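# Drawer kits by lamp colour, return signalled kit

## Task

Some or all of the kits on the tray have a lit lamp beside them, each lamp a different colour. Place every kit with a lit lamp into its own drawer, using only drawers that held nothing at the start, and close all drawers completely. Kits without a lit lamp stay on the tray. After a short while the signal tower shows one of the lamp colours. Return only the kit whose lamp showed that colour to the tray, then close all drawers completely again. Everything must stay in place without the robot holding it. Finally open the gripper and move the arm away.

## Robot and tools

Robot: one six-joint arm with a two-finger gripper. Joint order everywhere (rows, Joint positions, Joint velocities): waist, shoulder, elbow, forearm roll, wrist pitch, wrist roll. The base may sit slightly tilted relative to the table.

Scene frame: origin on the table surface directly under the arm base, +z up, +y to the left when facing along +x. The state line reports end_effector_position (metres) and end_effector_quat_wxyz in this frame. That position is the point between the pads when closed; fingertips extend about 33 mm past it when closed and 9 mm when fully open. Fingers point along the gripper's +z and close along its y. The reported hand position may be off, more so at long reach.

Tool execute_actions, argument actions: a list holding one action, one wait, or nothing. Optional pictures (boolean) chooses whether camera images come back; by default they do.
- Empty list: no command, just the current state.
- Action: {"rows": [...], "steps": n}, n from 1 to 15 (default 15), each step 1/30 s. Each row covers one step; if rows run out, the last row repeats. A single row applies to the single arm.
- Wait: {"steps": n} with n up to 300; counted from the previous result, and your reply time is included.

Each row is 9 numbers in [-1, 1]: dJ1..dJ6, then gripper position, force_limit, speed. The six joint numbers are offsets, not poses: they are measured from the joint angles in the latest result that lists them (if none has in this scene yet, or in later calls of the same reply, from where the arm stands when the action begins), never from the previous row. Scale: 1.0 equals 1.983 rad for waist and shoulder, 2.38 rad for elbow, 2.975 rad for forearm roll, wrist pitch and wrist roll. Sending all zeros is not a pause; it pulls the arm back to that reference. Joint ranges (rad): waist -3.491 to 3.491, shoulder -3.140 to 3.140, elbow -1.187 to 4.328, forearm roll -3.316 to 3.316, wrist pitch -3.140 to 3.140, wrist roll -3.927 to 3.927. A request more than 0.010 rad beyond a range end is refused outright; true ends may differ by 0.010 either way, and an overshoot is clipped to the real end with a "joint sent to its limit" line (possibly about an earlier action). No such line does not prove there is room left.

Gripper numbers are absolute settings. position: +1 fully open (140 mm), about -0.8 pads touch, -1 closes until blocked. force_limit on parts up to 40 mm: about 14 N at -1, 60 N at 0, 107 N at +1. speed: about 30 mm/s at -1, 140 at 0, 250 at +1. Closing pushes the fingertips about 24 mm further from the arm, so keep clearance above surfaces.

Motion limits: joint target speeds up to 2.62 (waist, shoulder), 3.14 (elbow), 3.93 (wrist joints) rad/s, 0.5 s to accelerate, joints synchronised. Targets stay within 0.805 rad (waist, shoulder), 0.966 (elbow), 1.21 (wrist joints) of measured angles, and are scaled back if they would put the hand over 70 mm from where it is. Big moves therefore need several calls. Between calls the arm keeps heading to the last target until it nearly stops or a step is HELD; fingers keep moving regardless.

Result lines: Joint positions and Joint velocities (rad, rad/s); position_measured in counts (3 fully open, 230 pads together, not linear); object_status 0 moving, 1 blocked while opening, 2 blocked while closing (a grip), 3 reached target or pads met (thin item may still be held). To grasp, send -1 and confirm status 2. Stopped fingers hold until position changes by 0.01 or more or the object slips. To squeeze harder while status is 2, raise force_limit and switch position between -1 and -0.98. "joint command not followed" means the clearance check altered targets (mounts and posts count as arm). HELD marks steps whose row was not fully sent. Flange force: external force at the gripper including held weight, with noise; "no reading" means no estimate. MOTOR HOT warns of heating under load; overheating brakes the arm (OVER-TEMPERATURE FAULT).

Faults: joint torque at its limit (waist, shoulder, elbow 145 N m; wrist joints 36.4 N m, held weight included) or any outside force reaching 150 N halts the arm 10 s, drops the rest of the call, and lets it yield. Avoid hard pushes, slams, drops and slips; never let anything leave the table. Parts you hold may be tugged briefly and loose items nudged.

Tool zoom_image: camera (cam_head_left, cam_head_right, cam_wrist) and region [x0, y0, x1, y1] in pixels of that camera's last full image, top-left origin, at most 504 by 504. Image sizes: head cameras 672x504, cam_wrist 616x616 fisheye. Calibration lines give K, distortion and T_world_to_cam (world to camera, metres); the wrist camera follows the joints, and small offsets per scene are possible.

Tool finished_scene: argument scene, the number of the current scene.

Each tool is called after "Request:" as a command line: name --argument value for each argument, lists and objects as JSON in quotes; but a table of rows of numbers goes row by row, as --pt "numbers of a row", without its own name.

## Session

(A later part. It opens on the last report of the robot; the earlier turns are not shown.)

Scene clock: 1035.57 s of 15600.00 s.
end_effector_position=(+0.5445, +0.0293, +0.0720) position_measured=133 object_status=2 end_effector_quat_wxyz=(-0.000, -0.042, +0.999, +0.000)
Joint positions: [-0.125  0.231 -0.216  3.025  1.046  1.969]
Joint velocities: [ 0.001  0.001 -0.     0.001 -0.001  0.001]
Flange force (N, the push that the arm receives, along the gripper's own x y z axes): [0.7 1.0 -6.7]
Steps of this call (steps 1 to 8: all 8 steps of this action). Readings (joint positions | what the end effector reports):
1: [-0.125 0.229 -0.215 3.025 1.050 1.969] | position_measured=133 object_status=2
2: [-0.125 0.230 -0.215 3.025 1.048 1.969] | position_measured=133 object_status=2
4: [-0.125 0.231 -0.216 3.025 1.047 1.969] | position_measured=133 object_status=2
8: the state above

Request:
execute_actions --actions '[{"rows":[[0,0,0,0,0,0,0.21,0.2,0],[0,0,0,0,0,0,0.21,0.2,0],[0,0,0,0,0,0,0.21,0.2,0],[0,0,0,0,0,0,0.21,0.2,0],[0,0,0,0,0,0,0.21,0.2,0],[-0.0086,-0.0408,0.041,0.0027,0.0602,-0.0013,0.21,0.2,0]],"steps":15}]' --pictures false

Request:
execute_actions --actions '[{"steps":5}]' --pictures false

Request:
execute_actions --actions '[{"rows":[[0.0151,-0.2905,-0.2971,-0.0783,-0.1529,0.0521,-0.22,0,0]],"steps":15}]' --pictures false

Request:
execute_actions --actions '[{"steps":14}]' --pictures false

Request:
execute_actions --actions '[{"rows":[[0.0001,0.0493,-0.0324,-0.0094,-0.0544,0.0133,-0.22,0,0]],"steps":14}]' --pictures false

Request:
execute_actions --actions '[{"rows":[[0.0176,0.0564,0.0417,0.0057,-0.0075,-0.0146,-0.22,0,0]],"steps":14}]'

Request:
zoom_image --camera "cam_wrist" --region '[255, 240, 385, 370]'

Scene clock: 1052.53 s of 15600.00 s.
end_effector_position=(+0.5447, +0.0291, +0.1499) position_measured=103 object_status=3 end_effector_quat_wxyz=(-0.000, -0.043, +0.999, +0.000)
Joint positions: [-0.142  0.151 -0.12   3.033  1.223  1.965]
Joint velocities: [-0.008 -0.037  0.045  0.006  0.086 -0.002]
Flange force (N, the push that the arm receives, along the gripper's own x y z axes): [11.3 2.5 -24.3]
Steps of this call (steps 1 to 15: the robot went on to your last target; steps 16 to 90: nothing new was sent; then 13.47 s passed at rest; steps 91 to 105: all 15 steps of this action). Readings (joint positions | what the end effector reports):
91: [-0.125 0.231 -0.217 3.025 1.046 1.969] | position_measured=133 object_status=0
92: [-0.125 0.231 -0.217 3.025 1.046 1.969] | position_measured=133 object_status=0
94: [-0.125 0.231 -0.217 3.025 1.046 1.969] | position_measured=114 object_status=0
98: [-0.126 0.223 -0.207 3.027 1.065 1.969] | position_measured=103 object_status=0
105: the state above

Scene clock: 1052.70 s of 15600.00 s.
end_effector_position=(+0.5444, +0.0291, +0.1506) position_measured=103 object_status=3 end_effector_quat_wxyz=(-0.001, -0.043, +0.999, +0.000)
Joint positions: [-0.142  0.15  -0.119  3.033  1.225  1.965]
Joint velocities: [ 0.    -0.001  0.001 -0.     0.001 -0.   ]
Flange force (N, the push that the arm receives, along the gripper's own x y z axes): [-1.6 1.6 -3.2]
Steps of this call (steps 1 to 5: the robot went on to your last target). Readings (joint positions | what the end effector reports):
1: [-0.142 0.150 -0.119 3.033 1.225 1.965] | position_measured=103 object_status=3
2: [-0.142 0.150 -0.119 3.033 1.225 1.965] | position_measured=103 object_status=3
4: [-0.142 0.150 -0.119 3.033 1.225 1.965] | position_measured=103 object_status=3
5: the state above

Scene clock: 1053.20 s of 15600.00 s.
end_effector_position=(+0.4635, +0.1000, +0.1474) position_measured=157 object_status=3 end_effector_quat_wxyz=(+0.140, -0.060, +0.988, +0.020)
Joint positions: [-0.118 -0.287 -0.656  2.855  0.879  2.085]
Joint velocities: [ 0.049 -1.105 -1.36  -0.433 -0.86   0.283]
Flange force (N, the push that the arm receives, along the gripper's own x y z axes): [15.6 3.5 -11.4]
Steps of this call (steps 1 to 15: all 15 steps of this action). Readings (joint positions | what the end effector reports):
1: [-0.142 0.150 -0.119 3.033 1.225 1.965] | position_measured=103 object_status=0
2: [-0.141 0.146 -0.123 3.031 1.222 1.967] | position_measured=107 object_status=0
4: [-0.139 0.123 -0.151 3.020 1.203 1.975] | position_measured=122 object_status=0
8: [-0.131 0.009 -0.292 2.971 1.111 2.008] | position_measured=152 object_status=0
15: the state above

Scene clock: 1053.67 s of 15600.00 s.
end_effector_position=(+0.4359, +0.1116, +0.1352) position_measured=157 object_status=3 end_effector_quat_wxyz=(+0.182, -0.057, +0.981, +0.019)
Joint positions: [-0.112 -0.426 -0.826  2.8    0.77   2.12 ]
Joint velocities: [-0.001 -0.    -0.    -0.    -0.    -0.   ]
Flange force (N, the push that the arm receives, along the gripper's own x y z axes): [-1.8 3.3 -3.3]
Steps of this call (steps 1 to 14: the robot went on to your last target). Readings (joint positions | what the end effector reports):
1: [-0.117 -0.323 -0.699 2.841 0.852 2.094] | position_measured=157 object_status=3
2: [-0.115 -0.353 -0.737 2.829 0.828 2.101] | position_measured=157 object_status=3
4: [-0.113 -0.398 -0.792 2.811 0.792 2.113] | position_measured=157 object_status=3
8: [-0.112 -0.426 -0.826 2.800 0.771 2.120] | position_measured=157 object_status=3
14: the state above

Scene clock: 1054.13 s of 15600.00 s.
end_effector_position=(+0.4355, +0.0949, +0.0804) position_measured=157 object_status=3 end_effector_quat_wxyz=(+0.174, -0.045, +0.984, +0.008)
Joint positions: [-0.112 -0.328 -0.903  2.772  0.609  2.16 ]
Joint velocities: [-0.     0.001 -0.    -0.003 -0.002  0.   ]
Flange force (N, the push that the arm receives, along the gripper's own x y z axes): [-3.6 4.2 -2.9]
Steps of this call (steps 1 to 14: all 14 steps of this action). Readings (joint positions | what the end effector reports):
1: [-0.112 -0.426 -0.826 2.800 0.770 2.120] | position_measured=157 object_status=3
2: [-0.112 -0.423 -0.828 2.799 0.765 2.122] | position_measured=157 object_status=3
4: [-0.112 -0.401 -0.845 2.793 0.729 2.130] | position_measured=157 object_status=3
8: [-0.112 -0.337 -0.897 2.775 0.623 2.156] | position_measured=157 object_status=3
14: the state above

Scene clock: 1054.60 s of 15600.00 s.
end_effector_position=(+0.4734, +0.0966, +0.0819) position_measured=157 object_status=3 end_effector_quat_wxyz=(+0.174, -0.045, +0.984, +0.008)
Joint positions: [-0.077 -0.217 -0.804  2.789  0.586  2.116]
Joint velocities: [-0.001  0.002  0.001 -0.001 -0.    -0.   ]
Flange force (N, the push that the arm receives, along the gripper's own x y z axes): [-1.2 2.4 -3.1]
Steps of this call (steps 1 to 14: all 14 steps of this action). Readings (joint positions | what the end effector reports):
1: [-0.112 -0.328 -0.903 2.772 0.609 2.160] | position_measured=157 object_status=3
2: [-0.111 -0.325 -0.901 2.773 0.608 2.158] | position_measured=157 object_status=3
4: [-0.103 -0.301 -0.879 2.778 0.603 2.147] | position_measured=157 object_status=3
8: [-0.080 -0.227 -0.813 2.788 0.588 2.120] | position_measured=157 object_status=3
14: the state above
camera_calibration (this result's frames):
cam_wrist: T_world_to_cam=[[-0.168936, 0.983303, -0.0676516, 0.00220338], [0.770031, 0.174516, 0.613675, -0.423837], [0.615234, 0.0515781, -0.786655, -0.0381099], [0, 0, 0, 1]] pos_world=[0.350186, 0.0737654, 0.230268]

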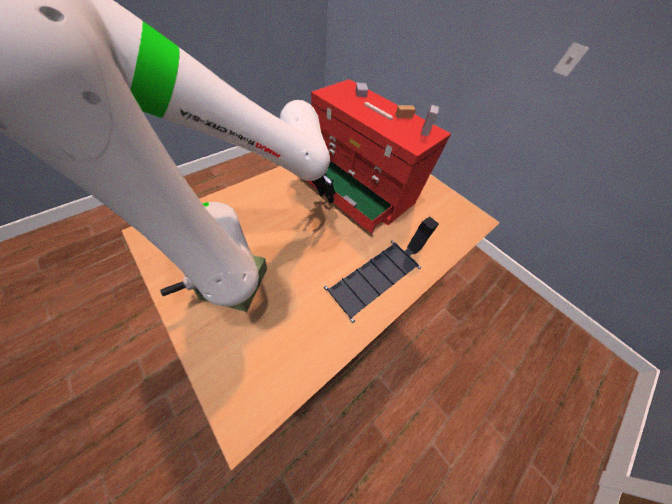

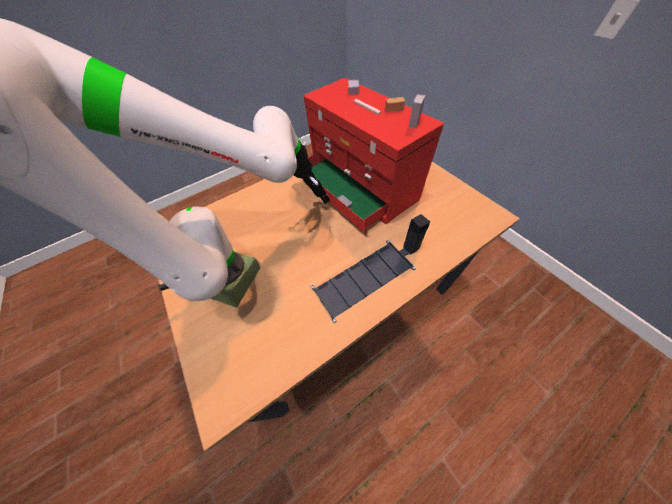

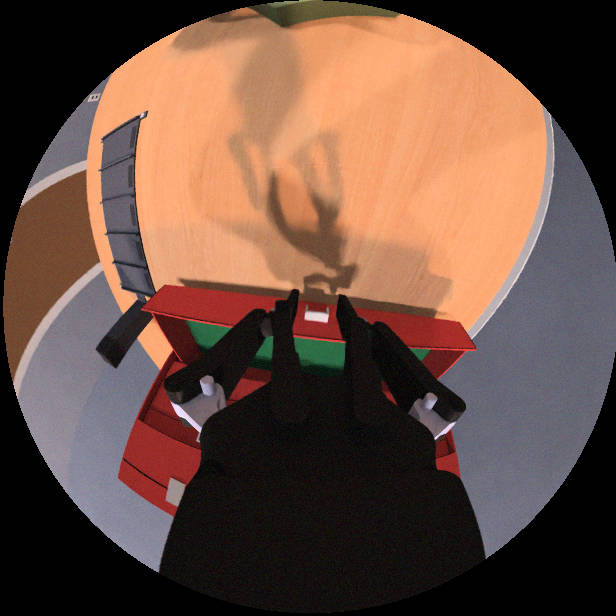

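Region (255, 240, 385, 370) of cam_wrist's 616x616 image, scaled by 3.877, with more detail than that image has.

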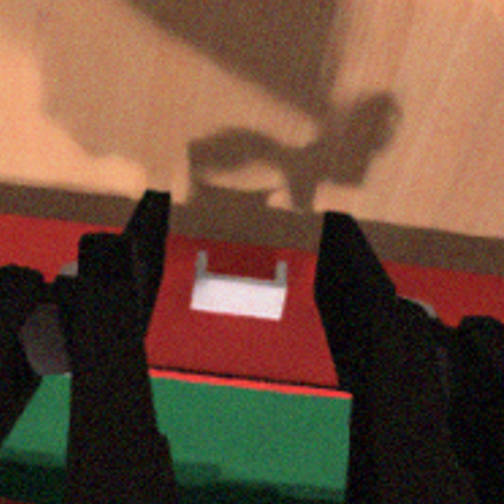

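Request:
execute_actions --actions '[{"rows":[[0,0,0,0,0,0,-1,0,0]],"steps":12}]' --pictures false

Request:
execute_actions --actions '[{"rows":[[0.0165,0.0588,0.0485,0.007,-0.0035,-0.0156,-1,0,0]],"steps":13}]' --pictures false

Request:
execute_actions --actions '[{"rows":[[0.0133,0.0546,0.0507,0.0077,0.0016,-0.015,-1,0,0]],"steps":13}]' --pictures false

Request:
execute_actions --actions '[{"rows":[[0.0101,0.0505,0.0529,0.0084,0.0067,-0.0144,-1,0,0]],"steps":13}]' --pictures false

Request:
execute_actions --actions '[{"rows":[[0.0004,0.002,0.0022,0.0004,0.0004,-0.0006,-1,0,0]],"steps":9}]' --pictures false

Request:
execute_actions --actions '[{"rows":[[0,0,0,0,0,0,-0.22,0,0],[0,0,0,0,0,0,-0.22,0,0],[0,0,0,0,0,0,-0.22,0,0],[0,0,0,0,0,0,-0.22,0,0],[-0.0105,-0.0525,-0.0551,-0.0088,-0.0071,0.015,-0.22,0,0]],"steps":15}]' --pictures false

Request:
execute_actions --actions '[{"steps":150}]'

Scene clock: 1065.23 s of 15600.00 s.
end_effector_position=(+0.4734, +0.0966, +0.0819) position_measured=193 object_status=0 end_effector_quat_wxyz=(+0.174, -0.045, +0.984, +0.008)
Joint positions: [-0.077 -0.217 -0.804  2.789  0.586  2.116]
Joint velocities: [-0.    -0.    -0.001  0.002  0.    -0.001]
Flange force (N, the push that the arm receives, along the gripper's own x y z axes): [-3.9 6.3 -9.5]
Steps of this call (steps 1 to 15: the robot went on to your last target; steps 16 to 90: nothing new was sent; then 7.23 s passed at rest; steps 91 to 102: all 12 steps of this action). Readings (joint positions | what the end effector reports):
91: [-0.077 -0.217 -0.804 2.789 0.586 2.116] | position_measured=157 object_status=0
92: [-0.077 -0.217 -0.804 2.789 0.586 2.116] | position_measured=161 object_status=0
94: [-0.077 -0.217 -0.804 2.789 0.586 2.116] | position_measured=176 object_status=0
98: [-0.077 -0.217 -0.804 2.789 0.586 2.116] | position_measured=193 object_status=0
102: the state above

Scene clock: 1065.67 s of 15600.00 s.
end_effector_position=(+0.5166, +0.0997, +0.0822) position_measured=193 object_status=2 end_effector_quat_wxyz=(+0.174, -0.045, +0.984, +0.008)
Joint positions: [-0.044 -0.1   -0.688  2.81   0.576  2.07 ]
Joint velocities: [ 0.     0.003  0.001  0.    -0.    -0.001]
Flange force (N, the push that the arm receives, along the gripper's own x y z axes): [2.8 9.9 -2.8]
Steps of this call (steps 1 to 13: all 13 steps of this action). Readings (joint positions | what the end effector reports):
1: [-0.077 -0.216 -0.804 2.789 0.586 2.116] | position_measured=193 object_status=0
2: [-0.075 -0.213 -0.801 2.789 0.586 2.114] | position_measured=193 object_status=2
4: [-0.068 -0.189 -0.777 2.794 0.582 2.103] | position_measured=193 object_status=2
8: [-0.047 -0.113 -0.701 2.807 0.577 2.075] | position_measured=193 object_status=2
13: the state above

Scene clock: 1066.10 s of 15600.00 s.
end_effector_position=(+0.5601, +0.1034, +0.0820) position_measured=193 object_status=2 end_effector_quat_wxyz=(+0.174, -0.045, +0.984, +0.008)
Joint positions: [-0.018  0.008 -0.568  2.833  0.581  2.025]
Joint velocities: [ 0.002  0.002 -0.     0.002  0.    -0.001]
Flange force (N, the push that the arm receives, along the gripper's own x y z axes): [-3.2 3.1 -8.5]
Steps of this call (steps 1 to 13: all 13 steps of this action). Readings (joint positions | what the end effector reports):
1: [-0.044 -0.100 -0.688 2.810 0.576 2.070] | position_measured=193 object_status=2
2: [-0.043 -0.096 -0.684 2.811 0.576 2.068] | position_measured=193 object_status=2
4: [-0.038 -0.073 -0.658 2.816 0.578 2.059] | position_measured=193 object_status=2
8: [-0.020 -0.001 -0.578 2.831 0.580 2.029] | position_measured=193 object_status=2
13: the state above

Scene clock: 1066.53 s of 15600.00 s.
end_effector_position=(+0.6030, +0.1066, +0.0822) position_measured=193 object_status=2 end_effector_quat_wxyz=(+0.174, -0.045, +0.984, +0.008)
Joint positions: [ 0.002  0.108 -0.442  2.858  0.601  1.983]
Joint velocities: [-0.001  0.002  0.001 -0.    -0.    -0.001]
Flange force (N, the push that the arm receives, along the gripper's own x y z axes): [-1.7 5.0 -5.6]
Steps of this call (steps 1 to 13: all 13 steps of this action). Readings (joint positions | what the end effector reports):
1: [-0.018 0.008 -0.568 2.833 0.581 2.025] | position_measured=193 object_status=2
2: [-0.017 0.012 -0.564 2.834 0.581 2.024] | position_measured=193 object_status=2
4: [-0.013 0.034 -0.535 2.839 0.586 2.014] | position_measured=193 object_status=2
8: [0.001 0.100 -0.451 2.856 0.599 1.986] | position_measured=193 object_status=2
13: the state above

Scene clock: 1066.83 s of 15600.00 s.
end_effector_position=(+0.6047, +0.1068, +0.0821) position_measured=193 object_status=2 end_effector_quat_wxyz=(+0.174, -0.045, +0.984, +0.008)
Joint positions: [ 0.003  0.112 -0.437  2.859  0.602  1.981]
Joint velocities: [ 0.001  0.    -0.    -0.002  0.    -0.   ]
Flange force (N, the push that the arm receives, along the gripper's own x y z axes): [9.5 1.7 -21.4]
Steps of this call (steps 1 to 9: all 9 steps of this action). Readings (joint positions | what the end effector reports):
1: [0.002 0.108 -0.442 2.858 0.601 1.983] | position_measured=193 object_status=2
2: [0.002 0.109 -0.440 2.858 0.601 1.982] | position_measured=193 object_status=2
4: [0.003 0.111 -0.438 2.859 0.602 1.981] | position_measured=193 object_status=2
8: [0.003 0.112 -0.437 2.859 0.602 1.981] | position_measured=193 object_status=2
9: the state above

Scene clock: 1067.33 s of 15600.00 s.
end_effector_position=(+0.5601, +0.1034, +0.0820) position_measured=157 object_status=3 end_effector_quat_wxyz=(+0.174, -0.045, +0.984, +0.008)
Joint positions: [-0.018  0.008 -0.568  2.833  0.581  2.025]
Joint velocities: [-0.    -0.004 -0.004 -0.003 -0.002  0.002]
Flange force (N, the push that the arm receives, along the gripper's own x y z axes): [-2.7 5.3 -7.5]
Steps of this call (steps 1 to 15: all 15 steps of this action). Readings (joint positions | what the end effector reports):
1: [0.003 0.112 -0.437 2.859 0.602 1.981] | position_measured=193 object_status=0
2: [0.003 0.112 -0.437 2.859 0.602 1.981] | position_measured=193 object_status=0
4: [0.003 0.112 -0.437 2.859 0.602 1.981] | position_measured=174 object_status=0
8: [-0.002 0.086 -0.469 2.850 0.594 1.992] | position_measured=157 object_status=0
15: the state above

Scene clock: 1072.33 s of 15600.00 s.
end_effector_position=(+0.5600, +0.1034, +0.0820) position_measured=157 object_status=3 end_effector_quat_wxyz=(+0.174, -0.045, +0.984, +0.008)
Joint positions: [-0.018  0.008 -0.568  2.833  0.581  2.025]
Joint velocities: [ 0.     0.     0.001  0.001 -0.    -0.   ]
Flange force (N, the push that the arm receives, along the gripper's own x y z axes): [-2.8 3.0 -3.7]
Steps of this call (steps 1 to 15: the robot went on to your last target; steps 16 to 150: nothing new was sent). Readings (joint positions | what the end effector reports):
1: [-0.018 0.008 -0.568 2.833 0.581 2.025] | position_measured=157 object_status=3
2: [-0.018 0.008 -0.568 2.833 0.581 2.025] | position_measured=157 object_status=3
4: [-0.018 0.008 -0.568 2.833 0.581 2.025] | position_measured=157 object_status=3
8: [-0.018 0.008 -0.568 2.833 0.581 2.025] | position_measured=157 object_status=3
150: the state above
The arm was judged still, so your last target was given up. Only a new action makes it travel on or press farther. Fingers that are still opening or closing keep moving.
camera_calibration (this result's frames):
cam_wrist: T_world_to_cam=[[-0.169107, 0.983254, -0.0679224, 0.0103073], [0.769611, 0.174786, 0.614125, -0.491664], [0.615713, 0.051579, -0.786281, -0.0920163], [0, 0, 0, 1]] pos_world=[0.436788, 0.0805475, 0.230292]

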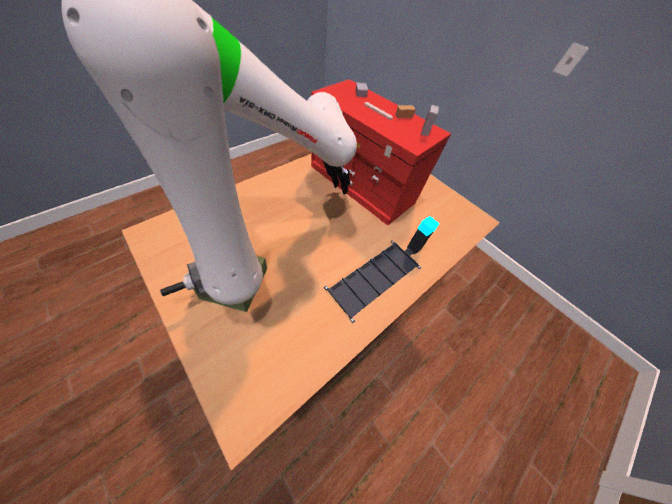

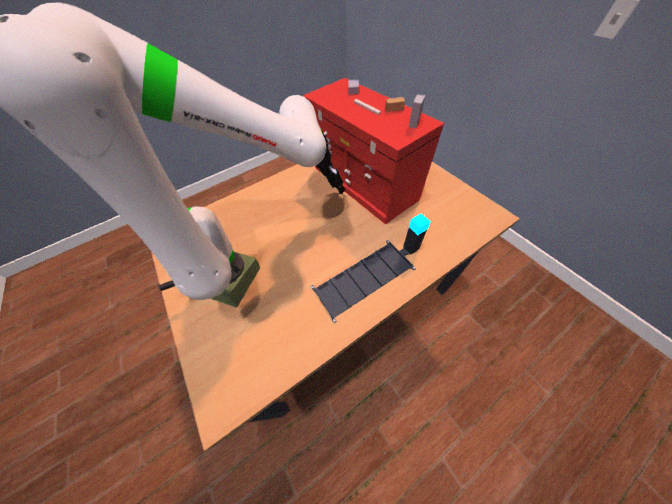

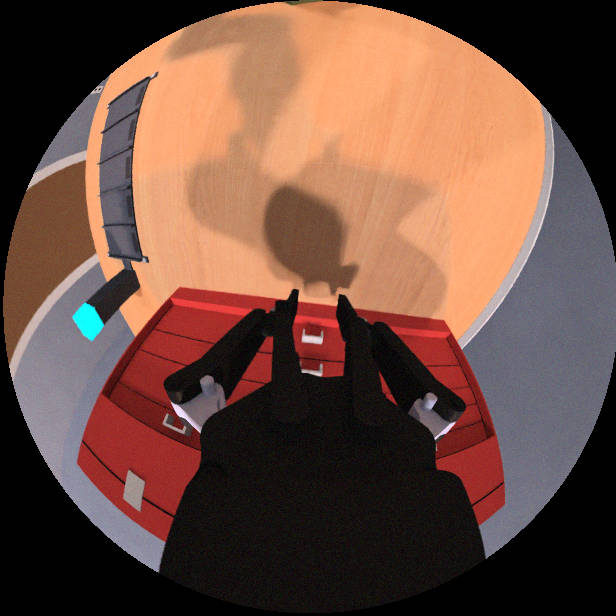

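Request:
execute_actions --actions '[{"rows":[[0.0101,0.0505,0.0528,0.0084,0.0067,-0.0144,-0.22,0,0]],"steps":12}]' --pictures false

Request:
execute_actions --actions '[{"rows":[[0,0,0,0,0,0,-1,0,0]],"steps":12}]' --pictures false

Request:
execute_actions --actions '[{"rows":[[-0.0101,-0.0505,-0.0529,-0.0084,-0.0067,0.0144,-1,0,0]],"steps":13}]' --pictures false

Request:
execute_actions --actions '[{"rows":[[-0.0133,-0.0546,-0.0507,-0.0077,-0.0016,0.015,-1,0,0]],"steps":13}]' --pictures false

Request:
execute_actions --actions '[{"rows":[[-0.0165,-0.0588,-0.0485,-0.007,0.0035,0.0156,-1,0,0]],"steps":14}]' --pictures false

Request:
execute_actions --actions '[{"rows":[[0,0,0,0,0,0,0.21,0.2,0.5],[0,0,0,0,0,0,0.21,0.2,0.5],[0,0,0,0,0,0,0.21,0.2,0.5],[0,0,0,0,0,0,0.21,0.2,0.5],[-0.0177,-0.1056,-0.0092,0.0037,0.0618,0.0013,0.21,0.2,0.5]],"steps":15}]' --pictures false

Request:
execute_actions --actions '[{"steps":6}]' --pictures false

Request:
execute_actions --actions '[{"rows":[[-0.0151,0.2905,0.2971,0.0783,0.1529,-0.0521,0.21,0.2,0]],"steps":15}]' --pictures false

Request:
execute_actions --actions '[{"steps":12}]' --pictures false

Request:
execute_actions --actions '[{"rows":[[0.0062,0.027,-0.0302,-0.0018,-0.0423,0.001,0.21,0.2,0]],"steps":14}]'

Request:
zoom_image --camera "cam_wrist" --region '[250, 220, 390, 360]'

Scene clock: 1085.23 s of 15600.00 s.
end_effector_position=(+0.6028, +0.1066, +0.0820) position_measured=157 object_status=3 end_effector_quat_wxyz=(+0.174, -0.045, +0.984, +0.008)
Joint positions: [ 0.002  0.108 -0.442  2.858  0.601  1.983]
Joint velocities: [ 0.     0.003  0.001 -0.001 -0.    -0.001]
Flange force (N, the push that the arm receives, along the gripper's own x y z axes): [-3.7 3.2 -2.2]
Steps of this call (steps 1 to 90: nothing new was sent; then 9.50 s passed at rest; steps 91 to 102: all 12 steps of this action). Readings (joint positions | what the end effector reports):
91: [-0.018 0.008 -0.568 2.833 0.581 2.025] | position_measured=157 object_status=3
92: [-0.018 0.011 -0.565 2.833 0.582 2.024] | position_measured=157 object_status=3
94: [-0.013 0.034 -0.536 2.839 0.586 2.014] | position_measured=157 object_status=3
98: [0.001 0.100 -0.452 2.856 0.599 1.986] | position_measured=157 object_status=3
102: the state above

Scene clock: 1085.63 s of 15600.00 s.
end_effector_position=(+0.6027, +0.1066, +0.0820) position_measured=193 object_status=0 end_effector_quat_wxyz=(+0.174, -0.045, +0.984, +0.008)
Joint positions: [ 0.002  0.108 -0.442  2.858  0.601  1.983]
Joint velocities: [-0.001 -0.    -0.     0.001  0.     0.   ]
Flange force (N, the push that the arm receives, along the gripper's own x y z axes): [-2.6 3.9 -14.0]
Steps of this call (steps 1 to 12: all 12 steps of this action). Readings (joint positions | what the end effector reports):
1: [0.002 0.108 -0.442 2.858 0.601 1.983] | position_measured=157 object_status=0
2: [0.002 0.108 -0.442 2.858 0.601 1.983] | position_measured=161 object_status=0
4: [0.002 0.108 -0.442 2.858 0.601 1.983] | position_measured=176 object_status=0
8: [0.002 0.108 -0.442 2.858 0.601 1.983] | position_measured=193 object_status=0
12: the state above

Scene clock: 1086.07 s of 15600.00 s.
end_effector_position=(+0.5600, +0.1034, +0.0820) position_measured=193 object_status=2 end_effector_quat_wxyz=(+0.174, -0.045, +0.984, +0.008)
Joint positions: [-0.018  0.008 -0.568  2.833  0.581  2.025]
Joint velocities: [-0.    -0.001 -0.002  0.     0.     0.001]
Flange force (N, the push that the arm receives, along the gripper's own x y z axes): [-2.9 2.5 -8.1]
Steps of this call (steps 1 to 13: all 13 steps of this action). Readings (joint positions | what the end effector reports):
1: [0.002 0.108 -0.442 2.858 0.601 1.983] | position_measured=193 object_status=0
2: [0.002 0.105 -0.446 2.858 0.599 1.984] | position_measured=193 object_status=2
4: [-0.003 0.082 -0.475 2.851 0.593 1.994] | position_measured=193 object_status=2
8: [-0.016 0.015 -0.559 2.835 0.582 2.022] | position_measured=193 object_status=2
13: the state above

Scene clock: 1086.50 s of 15600.00 s.
end_effector_position=(+0.5166, +0.0997, +0.0823) position_measured=193 object_status=2 end_effector_quat_wxyz=(+0.174, -0.044, +0.984, +0.008)
Joint positions: [-0.044 -0.1   -0.689  2.81   0.576  2.07 ]
Joint velocities: [-0.001 -0.002 -0.001 -0.001  0.001  0.   ]
Flange force (N, the push that the arm receives, along the gripper's own x y z axes): [-2.6 11.5 2.4]
Steps of this call (steps 1 to 13: all 13 steps of this action). Readings (joint positions | what the end effector reports):
1: [-0.018 0.007 -0.568 2.833 0.581 2.026] | position_measured=193 object_status=2
2: [-0.019 0.004 -0.572 2.832 0.581 2.027] | position_measured=193 object_status=2
4: [-0.025 -0.020 -0.599 2.827 0.580 2.037] | position_measured=193 object_status=2
8: [-0.042 -0.091 -0.679 2.812 0.577 2.066] | position_measured=193 object_status=2
13: the state above

Scene clock: 1086.97 s of 15600.00 s.
end_effector_position=(+0.4735, +0.0965, +0.0821) position_measured=193 object_status=2 end_effector_quat_wxyz=(+0.174, -0.044, +0.984, +0.008)
Joint positions: [-0.077 -0.217 -0.804  2.789  0.586  2.116]
Joint velocities: [-0.    -0.002 -0.002 -0.001  0.001  0.   ]
Flange force (N, the push that the arm receives, along the gripper's own x y z axes): [-7.1 7.2 -3.2]
Steps of this call (steps 1 to 14: all 14 steps of this action). Readings (joint positions | what the end effector reports):
1: [-0.044 -0.101 -0.689 2.810 0.576 2.070] | position_measured=193 object_status=2
2: [-0.045 -0.104 -0.692 2.809 0.576 2.072] | position_measured=193 object_status=2
4: [-0.052 -0.128 -0.716 2.805 0.580 2.081] | position_measured=193 object_status=2
8: [-0.074 -0.205 -0.792 2.791 0.585 2.111] | position_measured=193 object_status=2
14: the state above

Scene clock: 1087.47 s of 15600.00 s.
end_effector_position=(+0.4390, +0.1105, +0.1323) position_measured=103 object_status=0 end_effector_quat_wxyz=(+0.182, -0.056, +0.982, +0.018)
Joint positions: [-0.11  -0.412 -0.824  2.799  0.758  2.12 ]
Joint velocities: [-0.06  -0.364 -0.038  0.019  0.318  0.006]
Flange force (N, the push that the arm receives, along the gripper's own x y z axes): [18.1 4.5 -24.3]
Steps of this call (steps 1 to 15: all 15 steps of this action). Readings (joint positions | what the end effector reports):
1: [-0.077 -0.217 -0.804 2.789 0.586 2.116] | position_measured=193 object_status=0
2: [-0.077 -0.217 -0.804 2.789 0.586 2.116] | position_measured=193 object_status=0
4: [-0.077 -0.217 -0.804 2.789 0.586 2.116] | position_measured=168 object_status=0
8: [-0.081 -0.242 -0.806 2.789 0.608 2.117] | position_measured=124 object_status=0
15: the state above

Scene clock: 1087.67 s of 15600.00 s.
end_effector_position=(+0.4362, +0.1115, +0.1354) position_measured=103 object_status=3 end_effector_quat_wxyz=(+0.183, -0.057, +0.981, +0.018)
Joint positions: [-0.112 -0.426 -0.826  2.8    0.77   2.12 ]
Joint velocities: [-0.    -0.002 -0.001  0.001  0.001  0.001]
Flange force (N, the push that the arm receives, along the gripper's own x y z axes): [0.3 2.6 -3.5]
Steps of this call (steps 1 to 6: the robot went on to your last target). Readings (joint positions | what the end effector reports):
1: [-0.111 -0.422 -0.825 2.800 0.766 2.120] | position_measured=103 object_status=3
2: [-0.112 -0.426 -0.826 2.800 0.769 2.120] | position_measured=103 object_status=3
4: [-0.112 -0.426 -0.826 2.800 0.770 2.120] | position_measured=103 object_status=3
6: the state above

Scene clock: 1088.17 s of 15600.00 s.
end_effector_position=(+0.5200, +0.0562, +0.1551) position_measured=103 object_status=3 end_effector_quat_wxyz=(+0.046, -0.051, +0.998, +0.010)
Joint positions: [-0.135  0.008 -0.293  2.975  1.113  2.002]
Joint velocities: [-0.058  1.103  1.355  0.441  0.863 -0.281]
Flange force (N, the push that the arm receives, along the gripper's own x y z axes): [-15.3 -0.2 -3.3]
Steps of this call (steps 1 to 15: all 15 steps of this action). Readings (joint positions | what the end effector reports):
1: [-0.112 -0.426 -0.826 2.800 0.770 2.120] | position_measured=103 object_status=3
2: [-0.112 -0.423 -0.822 2.801 0.773 2.119] | position_measured=103 object_status=3
4: [-0.113 -0.400 -0.794 2.811 0.791 2.111] | position_measured=103 object_status=3
8: [-0.119 -0.285 -0.653 2.857 0.882 2.077] | position_measured=103 object_status=3
15: the state above

Scene clock: 1088.57 s of 15600.00 s.
end_effector_position=(+0.5447, +0.0290, +0.1508) position_measured=103 object_status=3 end_effector_quat_wxyz=(-0.000, -0.042, +0.999, -0.000)
Joint positions: [-0.142  0.15  -0.119  3.033  1.225  1.965]
Joint velocities: [ 0.001  0.001  0.001 -0.     0.001 -0.   ]
Flange force (N, the push that the arm receives, along the gripper's own x y z axes): [-4.8 1.1 -2.6]
Steps of this call (steps 1 to 12: the robot went on to your last target). Readings (joint positions | what the end effector reports):
1: [-0.136 0.043 -0.250 2.990 1.140 1.993] | position_measured=103 object_status=3
2: [-0.138 0.074 -0.212 3.002 1.165 1.985] | position_measured=103 object_status=3
4: [-0.140 0.120 -0.155 3.021 1.201 1.973] | position_measured=103 object_status=3
8: [-0.142 0.149 -0.119 3.033 1.225 1.965] | position_measured=103 object_status=3
12: the state above

Scene clock: 1089.03 s of 15600.00 s.
end_effector_position=(+0.5449, +0.0294, +0.0956) position_measured=103 object_status=3 end_effector_quat_wxyz=(-0.000, -0.043, +0.999, +0.000)
Joint positions: [-0.13   0.203 -0.191  3.027  1.099  1.968]
Joint velocities: [-0.     0.001  0.    -0.    -0.001  0.   ]
Flange force (N, the push that the arm receives, along the gripper's own x y z axes): [-2.7 2.1 -2.7]
Steps of this call (steps 1 to 14: all 14 steps of this action). Readings (joint positions | what the end effector reports):
1: [-0.142 0.150 -0.119 3.033 1.225 1.965] | position_measured=103 object_status=3
2: [-0.141 0.152 -0.121 3.033 1.220 1.965] | position_measured=103 object_status=3
4: [-0.137 0.167 -0.142 3.030 1.184 1.967] | position_measured=103 object_status=3
8: [-0.130 0.202 -0.189 3.028 1.103 1.968] | position_measured=103 object_status=3
14: the state above
camera_calibration (this result's frames):
cam_wrist: T_world_to_cam=[[-0.182056, 0.982627, -0.0360675, 0.0854364], [0.933214, 0.184224, 0.308503, -0.535614], [0.309788, 0.022506, -0.950539, 0.115083], [0, 0, 0, 1]] pos_world=[0.479745, 0.0121309, 0.277711]

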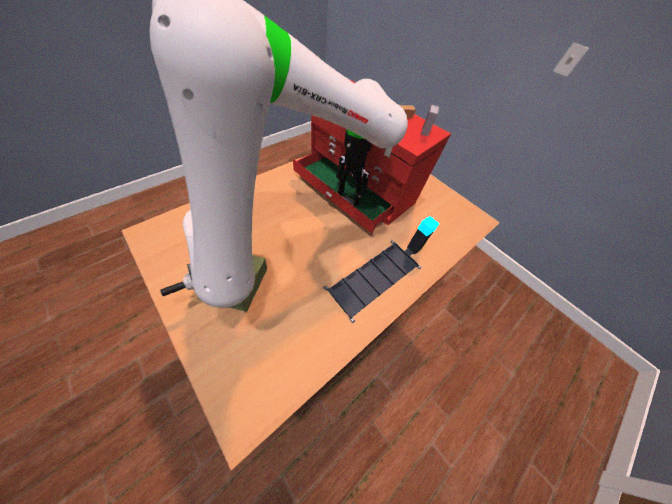

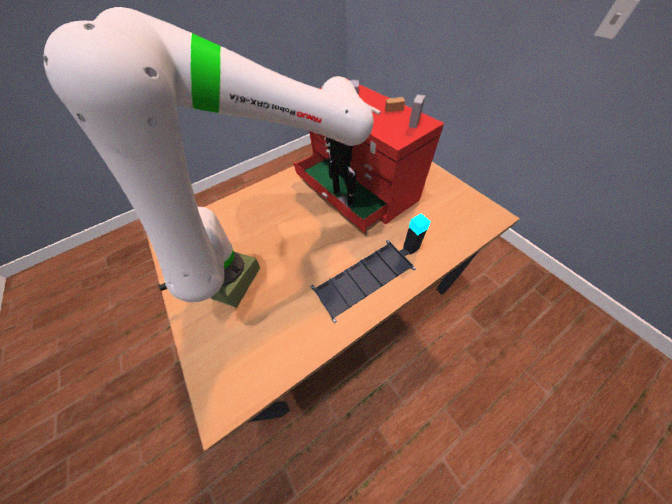

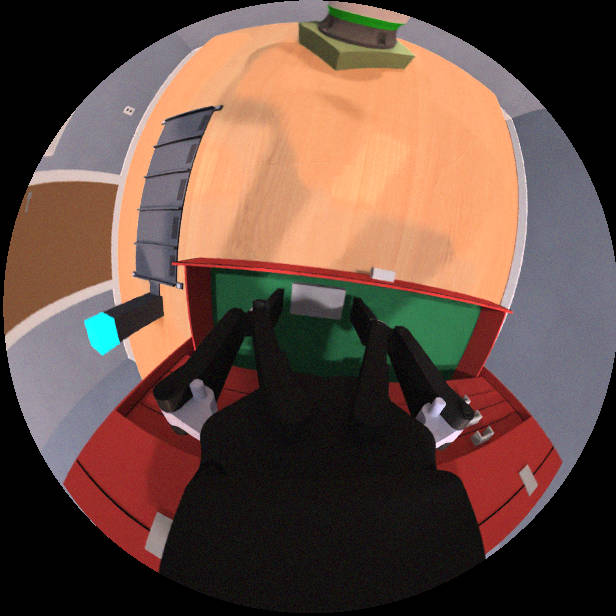

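Region (250, 220, 390, 360) of cam_wrist's 616x616 image, scaled by 3.600, with more detail than that image has.

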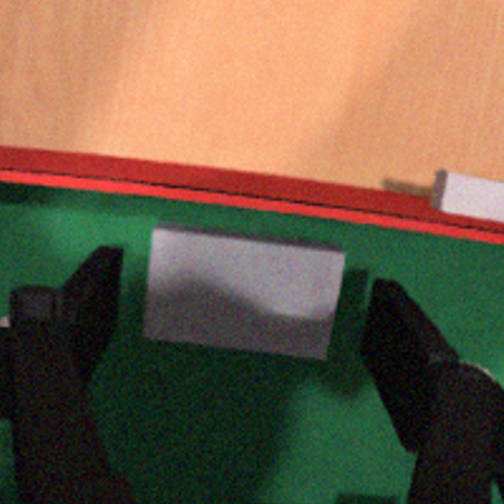

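Request:
execute_actions --actions '[{"rows":[[0.0025,0.0148,-0.0114,-0.0009,-0.019,0.0004,0.21,0.2,0]],"steps":11}]' --pictures false

Request:
execute_actions --actions '[{"rows":[[0,0,0,0,0,0,-1,0.2,0]],"steps":13}]' --pictures false

Request:
execute_actions --actions '[{"rows":[[-0.0087,-0.0418,0.0416,0.0027,0.0613,-0.0014,-1,0.2,0]],"steps":14}]' --pictures false

Request:
execute_actions --actions '[{"rows":[[-0.473,-0.1158,-0.1222,-0.0009,0.0086,0.3045,-1,0.2,0]],"steps":15}]' --pictures false

Request:
execute_actions --actions '[{"steps":28}]' --pictures false

Request:
execute_actions --actions '[{"rows":[[-0.0298,0.0596,-0.0878,-0.013,-0.0969,0.0158,-1,0.2,0]],"steps":15}]' --pictures false

Request:
execute_actions --actions '[{"steps":5}]'

Request:
zoom_image --camera "cam_wrist" --region '[250, 220, 390, 360]'

Scene clock: 1099.57 s of 15600.00 s.
end_effector_position=(+0.5448, +0.0291, +0.0707) position_measured=103 object_status=3 end_effector_quat_wxyz=(-0.000, -0.042, +0.999, -0.000)
Joint positions: [-0.125  0.233 -0.218  3.025  1.043  1.969]
Joint velocities: [-0.001  0.002 -0.002  0.    -0.001 -0.   ]
Flange force (N, the push that the arm receives, along the gripper's own x y z axes): [-5.5 1.5 -2.6]
Steps of this call (steps 1 to 15: the robot went on to your last target; steps 16 to 110: nothing new was sent; then 6.50 s passed at rest; steps 111 to 121: all 11 steps of this action). Readings (joint positions | what the end effector reports):
111: [-0.130 0.204 -0.191 3.027 1.099 1.968] | position_measured=103 object_status=3
112: [-0.129 0.206 -0.193 3.027 1.093 1.968] | position_measured=103 object_status=3
114: [-0.127 0.222 -0.208 3.027 1.064 1.969] | position_measured=103 object_status=3
118: [-0.125 0.232 -0.217 3.025 1.043 1.969] | position_measured=103 object_status=3
121: the state above

Scene clock: 1100.00 s of 15600.00 s.
end_effector_position=(+0.5448, +0.0291, +0.0707) position_measured=133 object_status=0 end_effector_quat_wxyz=(-0.000, -0.042, +0.999, -0.000)
Joint positions: [-0.125  0.233 -0.218  3.025  1.043  1.969]
Joint velocities: [-0.001 -0.    -0.    -0.002  0.     0.   ]
Flange force (N, the push that the arm receives, along the gripper's own x y z axes): [-0.2 0.8 -12.3]
Steps of this call (steps 1 to 13: all 13 steps of this action). Readings (joint positions | what the end effector reports):
1: [-0.125 0.233 -0.218 3.025 1.043 1.969] | position_measured=103 object_status=0
2: [-0.125 0.233 -0.218 3.025 1.043 1.969] | position_measured=107 object_status=0
4: [-0.125 0.233 -0.218 3.025 1.043 1.969] | position_measured=122 object_status=0
8: [-0.125 0.233 -0.218 3.025 1.043 1.969] | position_measured=133 object_status=0
13: the state above

Scene clock: 1100.47 s of 15600.00 s.
end_effector_position=(+0.5447, +0.0291, +0.1508) position_measured=133 object_status=2 end_effector_quat_wxyz=(-0.000, -0.042, +0.999, -0.000)
Joint positions: [-0.142  0.15  -0.119  3.033  1.225  1.965]
Joint velocities: [ 0.002 -0.003  0.002  0.001  0.002 -0.001]
Flange force (N, the push that the arm receives, along the gripper's own x y z axes): [-2.9 1.8 -1.4]
Steps of this call (steps 1 to 14: all 14 steps of this action). Readings (joint positions | what the end effector reports):
1: [-0.125 0.233 -0.218 3.025 1.043 1.969] | position_measured=133 object_status=2
2: [-0.125 0.231 -0.216 3.025 1.048 1.969] | position_measured=133 object_status=2
4: [-0.128 0.214 -0.196 3.028 1.084 1.969] | position_measured=133 object_status=2
8: [-0.140 0.160 -0.132 3.032 1.200 1.966] | position_measured=133 object_status=2
14: the state above

Scene clock: 1100.97 s of 15600.00 s.
end_effector_position=(+0.4850, -0.1141, +0.1616) position_measured=133 object_status=2 end_effector_quat_wxyz=(-0.004, -0.044, +0.999, -0.009)
Joint positions: [-0.465  0.067 -0.224  3.032  1.234  2.292]
Joint velocities: [-0.826 -0.197 -0.248 -0.004  0.022  0.772]
Flange force (N, the push that the arm receives, along the gripper's own x y z axes): [-5.2 0.2 -2.0]
Steps of this call (steps 1 to 15: all 15 steps of this action). Readings (joint positions | what the end effector reports):
1: [-0.142 0.150 -0.119 3.033 1.225 1.965] | position_measured=133 object_status=2
2: [-0.146 0.149 -0.120 3.033 1.225 1.969] | position_measured=133 object_status=2
4: [-0.169 0.142 -0.130 3.033 1.226 1.997] | position_measured=133 object_status=2
8: [-0.273 0.113 -0.166 3.033 1.229 2.109] | position_measured=133 object_status=2
15: the state above

Scene clock: 1101.90 s of 15600.00 s.
end_effector_position=(+0.2990, -0.2858, +0.1780) position_measured=133 object_status=2 end_effector_quat_wxyz=(-0.004, -0.026, +1.000, -0.016)
Joint positions: [-1.08  -0.08  -0.41   3.03   1.25   2.871]
Joint velocities: [-0.    -0.001 -0.    -0.002 -0.     0.001]
Flange force (N, the push that the arm receives, along the gripper's own x y z axes): [-1.8 1.0 -0.9]
Steps of this call (steps 1 to 28: the robot went on to your last target). Readings (joint positions | what the end effector reports):
1: [-0.493 0.060 -0.233 3.032 1.235 2.318] | position_measured=133 object_status=2
2: [-0.521 0.054 -0.241 3.032 1.236 2.345] | position_measured=133 object_status=2
4: [-0.578 0.040 -0.258 3.032 1.237 2.398] | position_measured=133 object_status=2
8: [-0.694 0.012 -0.293 3.031 1.240 2.508] | position_measured=133 object_status=2
28: the state above

Scene clock: 1102.40 s of 15600.00 s.
end_effector_position=(+0.2673, -0.2877, +0.0611) position_measured=133 object_status=2 end_effector_quat_wxyz=(+0.001, +0.008, +1.000, -0.000)
Joint positions: [-1.139  0.038 -0.618  2.991  0.963  2.918]
Joint velocities: [-0.001  0.004 -0.004 -0.    -0.012  0.002]
Flange force (N, the push that the arm receives, along the gripper's own x y z axes): [-2.6 -0.5 -1.8]
Steps of this call (steps 1 to 15: all 15 steps of this action). Readings (joint positions | what the end effector reports):
1: [-1.080 -0.080 -0.410 3.030 1.250 2.871] | position_measured=133 object_status=2
2: [-1.081 -0.078 -0.413 3.029 1.245 2.872] | position_measured=133 object_status=2
4: [-1.088 -0.063 -0.439 3.025 1.209 2.878] | position_measured=133 object_status=2
8: [-1.116 -0.007 -0.538 3.006 1.073 2.900] | position_measured=133 object_status=2
15: the state above

Scene clock: 1102.57 s of 15600.00 s.
end_effector_position=(+0.2672, -0.2877, +0.0609) position_measured=133 object_status=2 end_effector_quat_wxyz=(+0.001, +0.008, +1.000, -0.000)
Joint positions: [-1.139  0.038 -0.619  2.991  0.962  2.918]
Joint velocities: [ 0.001  0.001 -0.002  0.    -0.001  0.   ]
Flange force (N, the push that the arm receives, along the gripper's own x y z axes): [-0.7 0.8 -0.8]
Steps of this call (steps 1 to 5: the robot went on to your last target). Readings (joint positions | what the end effector reports):
1: [-1.139 0.038 -0.618 2.991 0.962 2.918] | position_measured=133 object_status=2
2: [-1.139 0.038 -0.618 2.991 0.962 2.918] | position_measured=133 object_status=2
4: [-1.139 0.038 -0.619 2.991 0.962 2.918] | position_measured=133 object_status=2
5: the state above
camera_calibration (this result's frames):
cam_wrist: T_world_to_cam=[[-0.0826768, 0.995905, -0.0365749, 0.322461], [0.946621, 0.0899534, 0.309542, -0.238127], [0.311565, -0.00903058, -0.950182, 0.165615], [0, 0, 0, 1]] pos_world=[0.200476, -0.298224, 0.242869]

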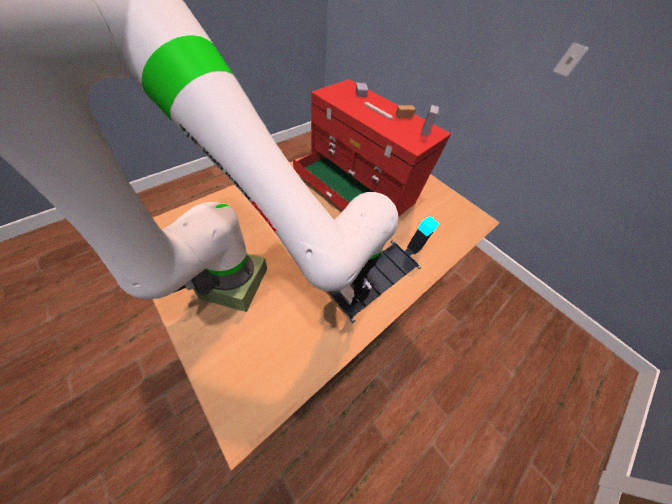

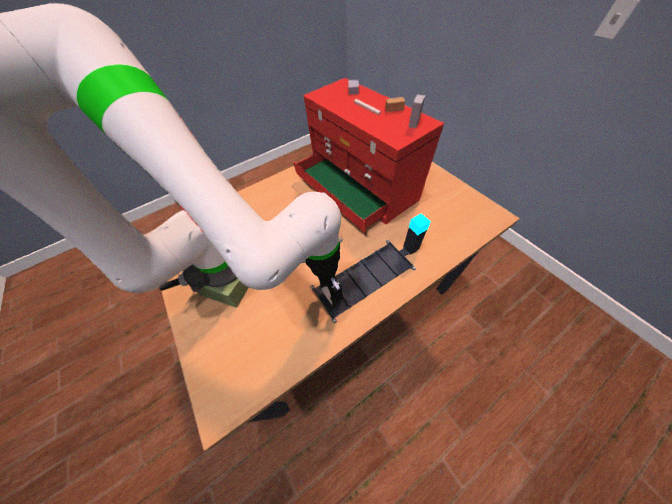

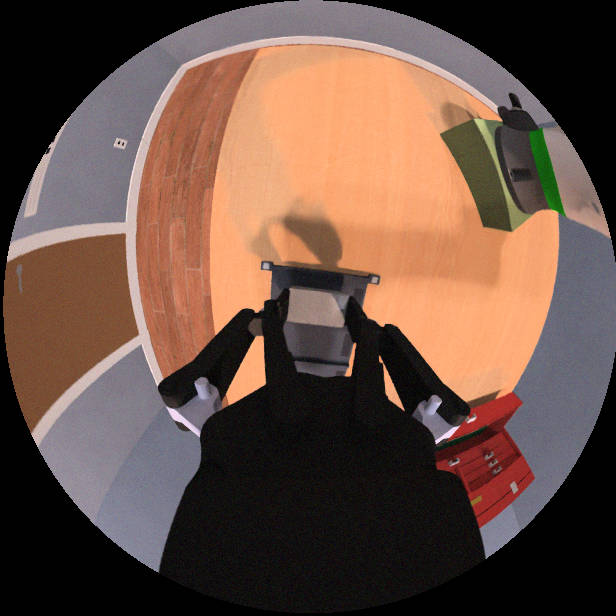

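Region (250, 220, 390, 360) of cam_wrist's 616x616 image, scaled by 3.600, with more detail than that image has.

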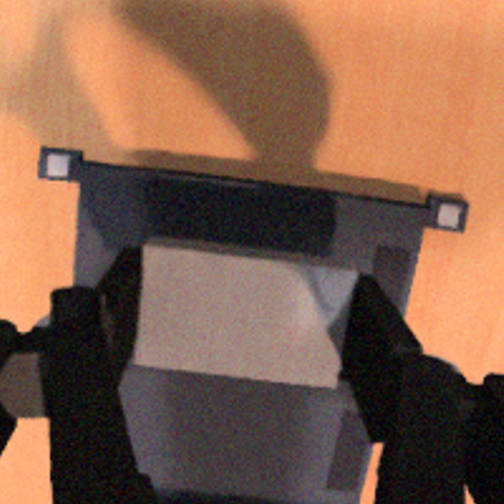

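Request:
execute_actions --actions '[{"rows":[[0.0025,0.0192,-0.0104,-0.0022,-0.0211,0.0022,-1,0.2,0]],"steps":11}]' --pictures false

Request:
execute_actions --actions '[{"rows":[[0.0002,0.001,-0.0005,-0.0001,-0.001,0,-1,0.2,0]],"steps":8}]' --pictures false

Scene clock: 1107.70 s of 15600.00 s.
end_effector_position=(+0.2661, -0.2883, +0.0390) position_measured=133 object_status=2 end_effector_quat_wxyz=(+0.000, +0.008, +1.000, -0.000)
Joint positions: [-1.134  0.076 -0.643  2.985  0.899  2.925]
Joint velocities: [ 0.     0.002 -0.    -0.001 -0.001 -0.   ]
Flange force (N, the push that the arm receives, along the gripper's own x y z axes): [-0.1 1.0 -3.9]
Steps of this call (steps 1 to 15: the robot went on to your last target; steps 16 to 90: nothing new was sent; then 1.77 s passed at rest; steps 91 to 101: all 11 steps of this action). Readings (joint positions | what the end effector reports):
91: [-1.139 0.039 -0.619 2.991 0.962 2.918] | position_measured=133 object_status=2
92: [-1.139 0.042 -0.621 2.991 0.957 2.919] | position_measured=133 object_status=2
94: [-1.136 0.061 -0.633 2.988 0.925 2.922] | position_measured=133 object_status=2
98: [-1.134 0.076 -0.643 2.985 0.900 2.925] | position_measured=133 object_status=2
101: the state above

Scene clock: 1107.97 s of 15600.00 s.
end_effector_position=(+0.2660, -0.2882, +0.0379) position_measured=133 object_status=2 end_effector_quat_wxyz=(+0.000, +0.008, +1.000, -0.000)
Joint positions: [-1.134  0.078 -0.644  2.984  0.897  2.925]
Joint velocities: [-0.001  0.    -0.001  0.    -0.001 -0.   ]
Flange force (N, the push that the arm receives, along the gripper's own x y z axes): [-1.4 0.9 -2.4]
Steps of this call (steps 1 to 8: all 8 steps of this action). Readings (joint positions | what the end effector reports):
1: [-1.134 0.077 -0.643 2.985 0.899 2.925] | position_measured=133 object_status=2
2: [-1.134 0.077 -0.644 2.985 0.898 2.925] | position_measured=133 object_status=2
4: [-1.134 0.078 -0.644 2.985 0.897 2.925] | position_measured=133 object_status=2
8: the state above

Request:
execute_actions --actions '[{"rows":[[0.0002,0.0012,-0.0006,-0.0001,-0.0012,0,-1,0.2,0]],"steps":8}]' --pictures false

Scene clock: 1110.50 s of 15600.00 s.
end_effector_position=(+0.2659, -0.2881, +0.0366) position_measured=133 object_status=2 end_effector_quat_wxyz=(+0.000, +0.008, +1.000, -0.000)
Joint positions: [-1.133  0.081 -0.646  2.984  0.893  2.925]
Joint velocities: [ 0.001  0.001 -0.001  0.001 -0.    -0.   ]
Flange force (N, the push that the arm receives, along the gripper's own x y z axes): [0.9 1.8 -14.5]
Steps of this call (steps 1 to 15: the robot went on to your last target; steps 16 to 68: nothing new was sent; steps 69 to 76: all 8 steps of this action). Readings (joint positions | what the end effector reports):
69: [-1.134 0.078 -0.644 2.984 0.896 2.925] | position_measured=133 object_status=2
70: [-1.134 0.079 -0.645 2.984 0.895 2.925] | position_measured=133 object_status=2
72: [-1.133 0.080 -0.646 2.984 0.894 2.925] | position_measured=133 object_status=2
76: the state above


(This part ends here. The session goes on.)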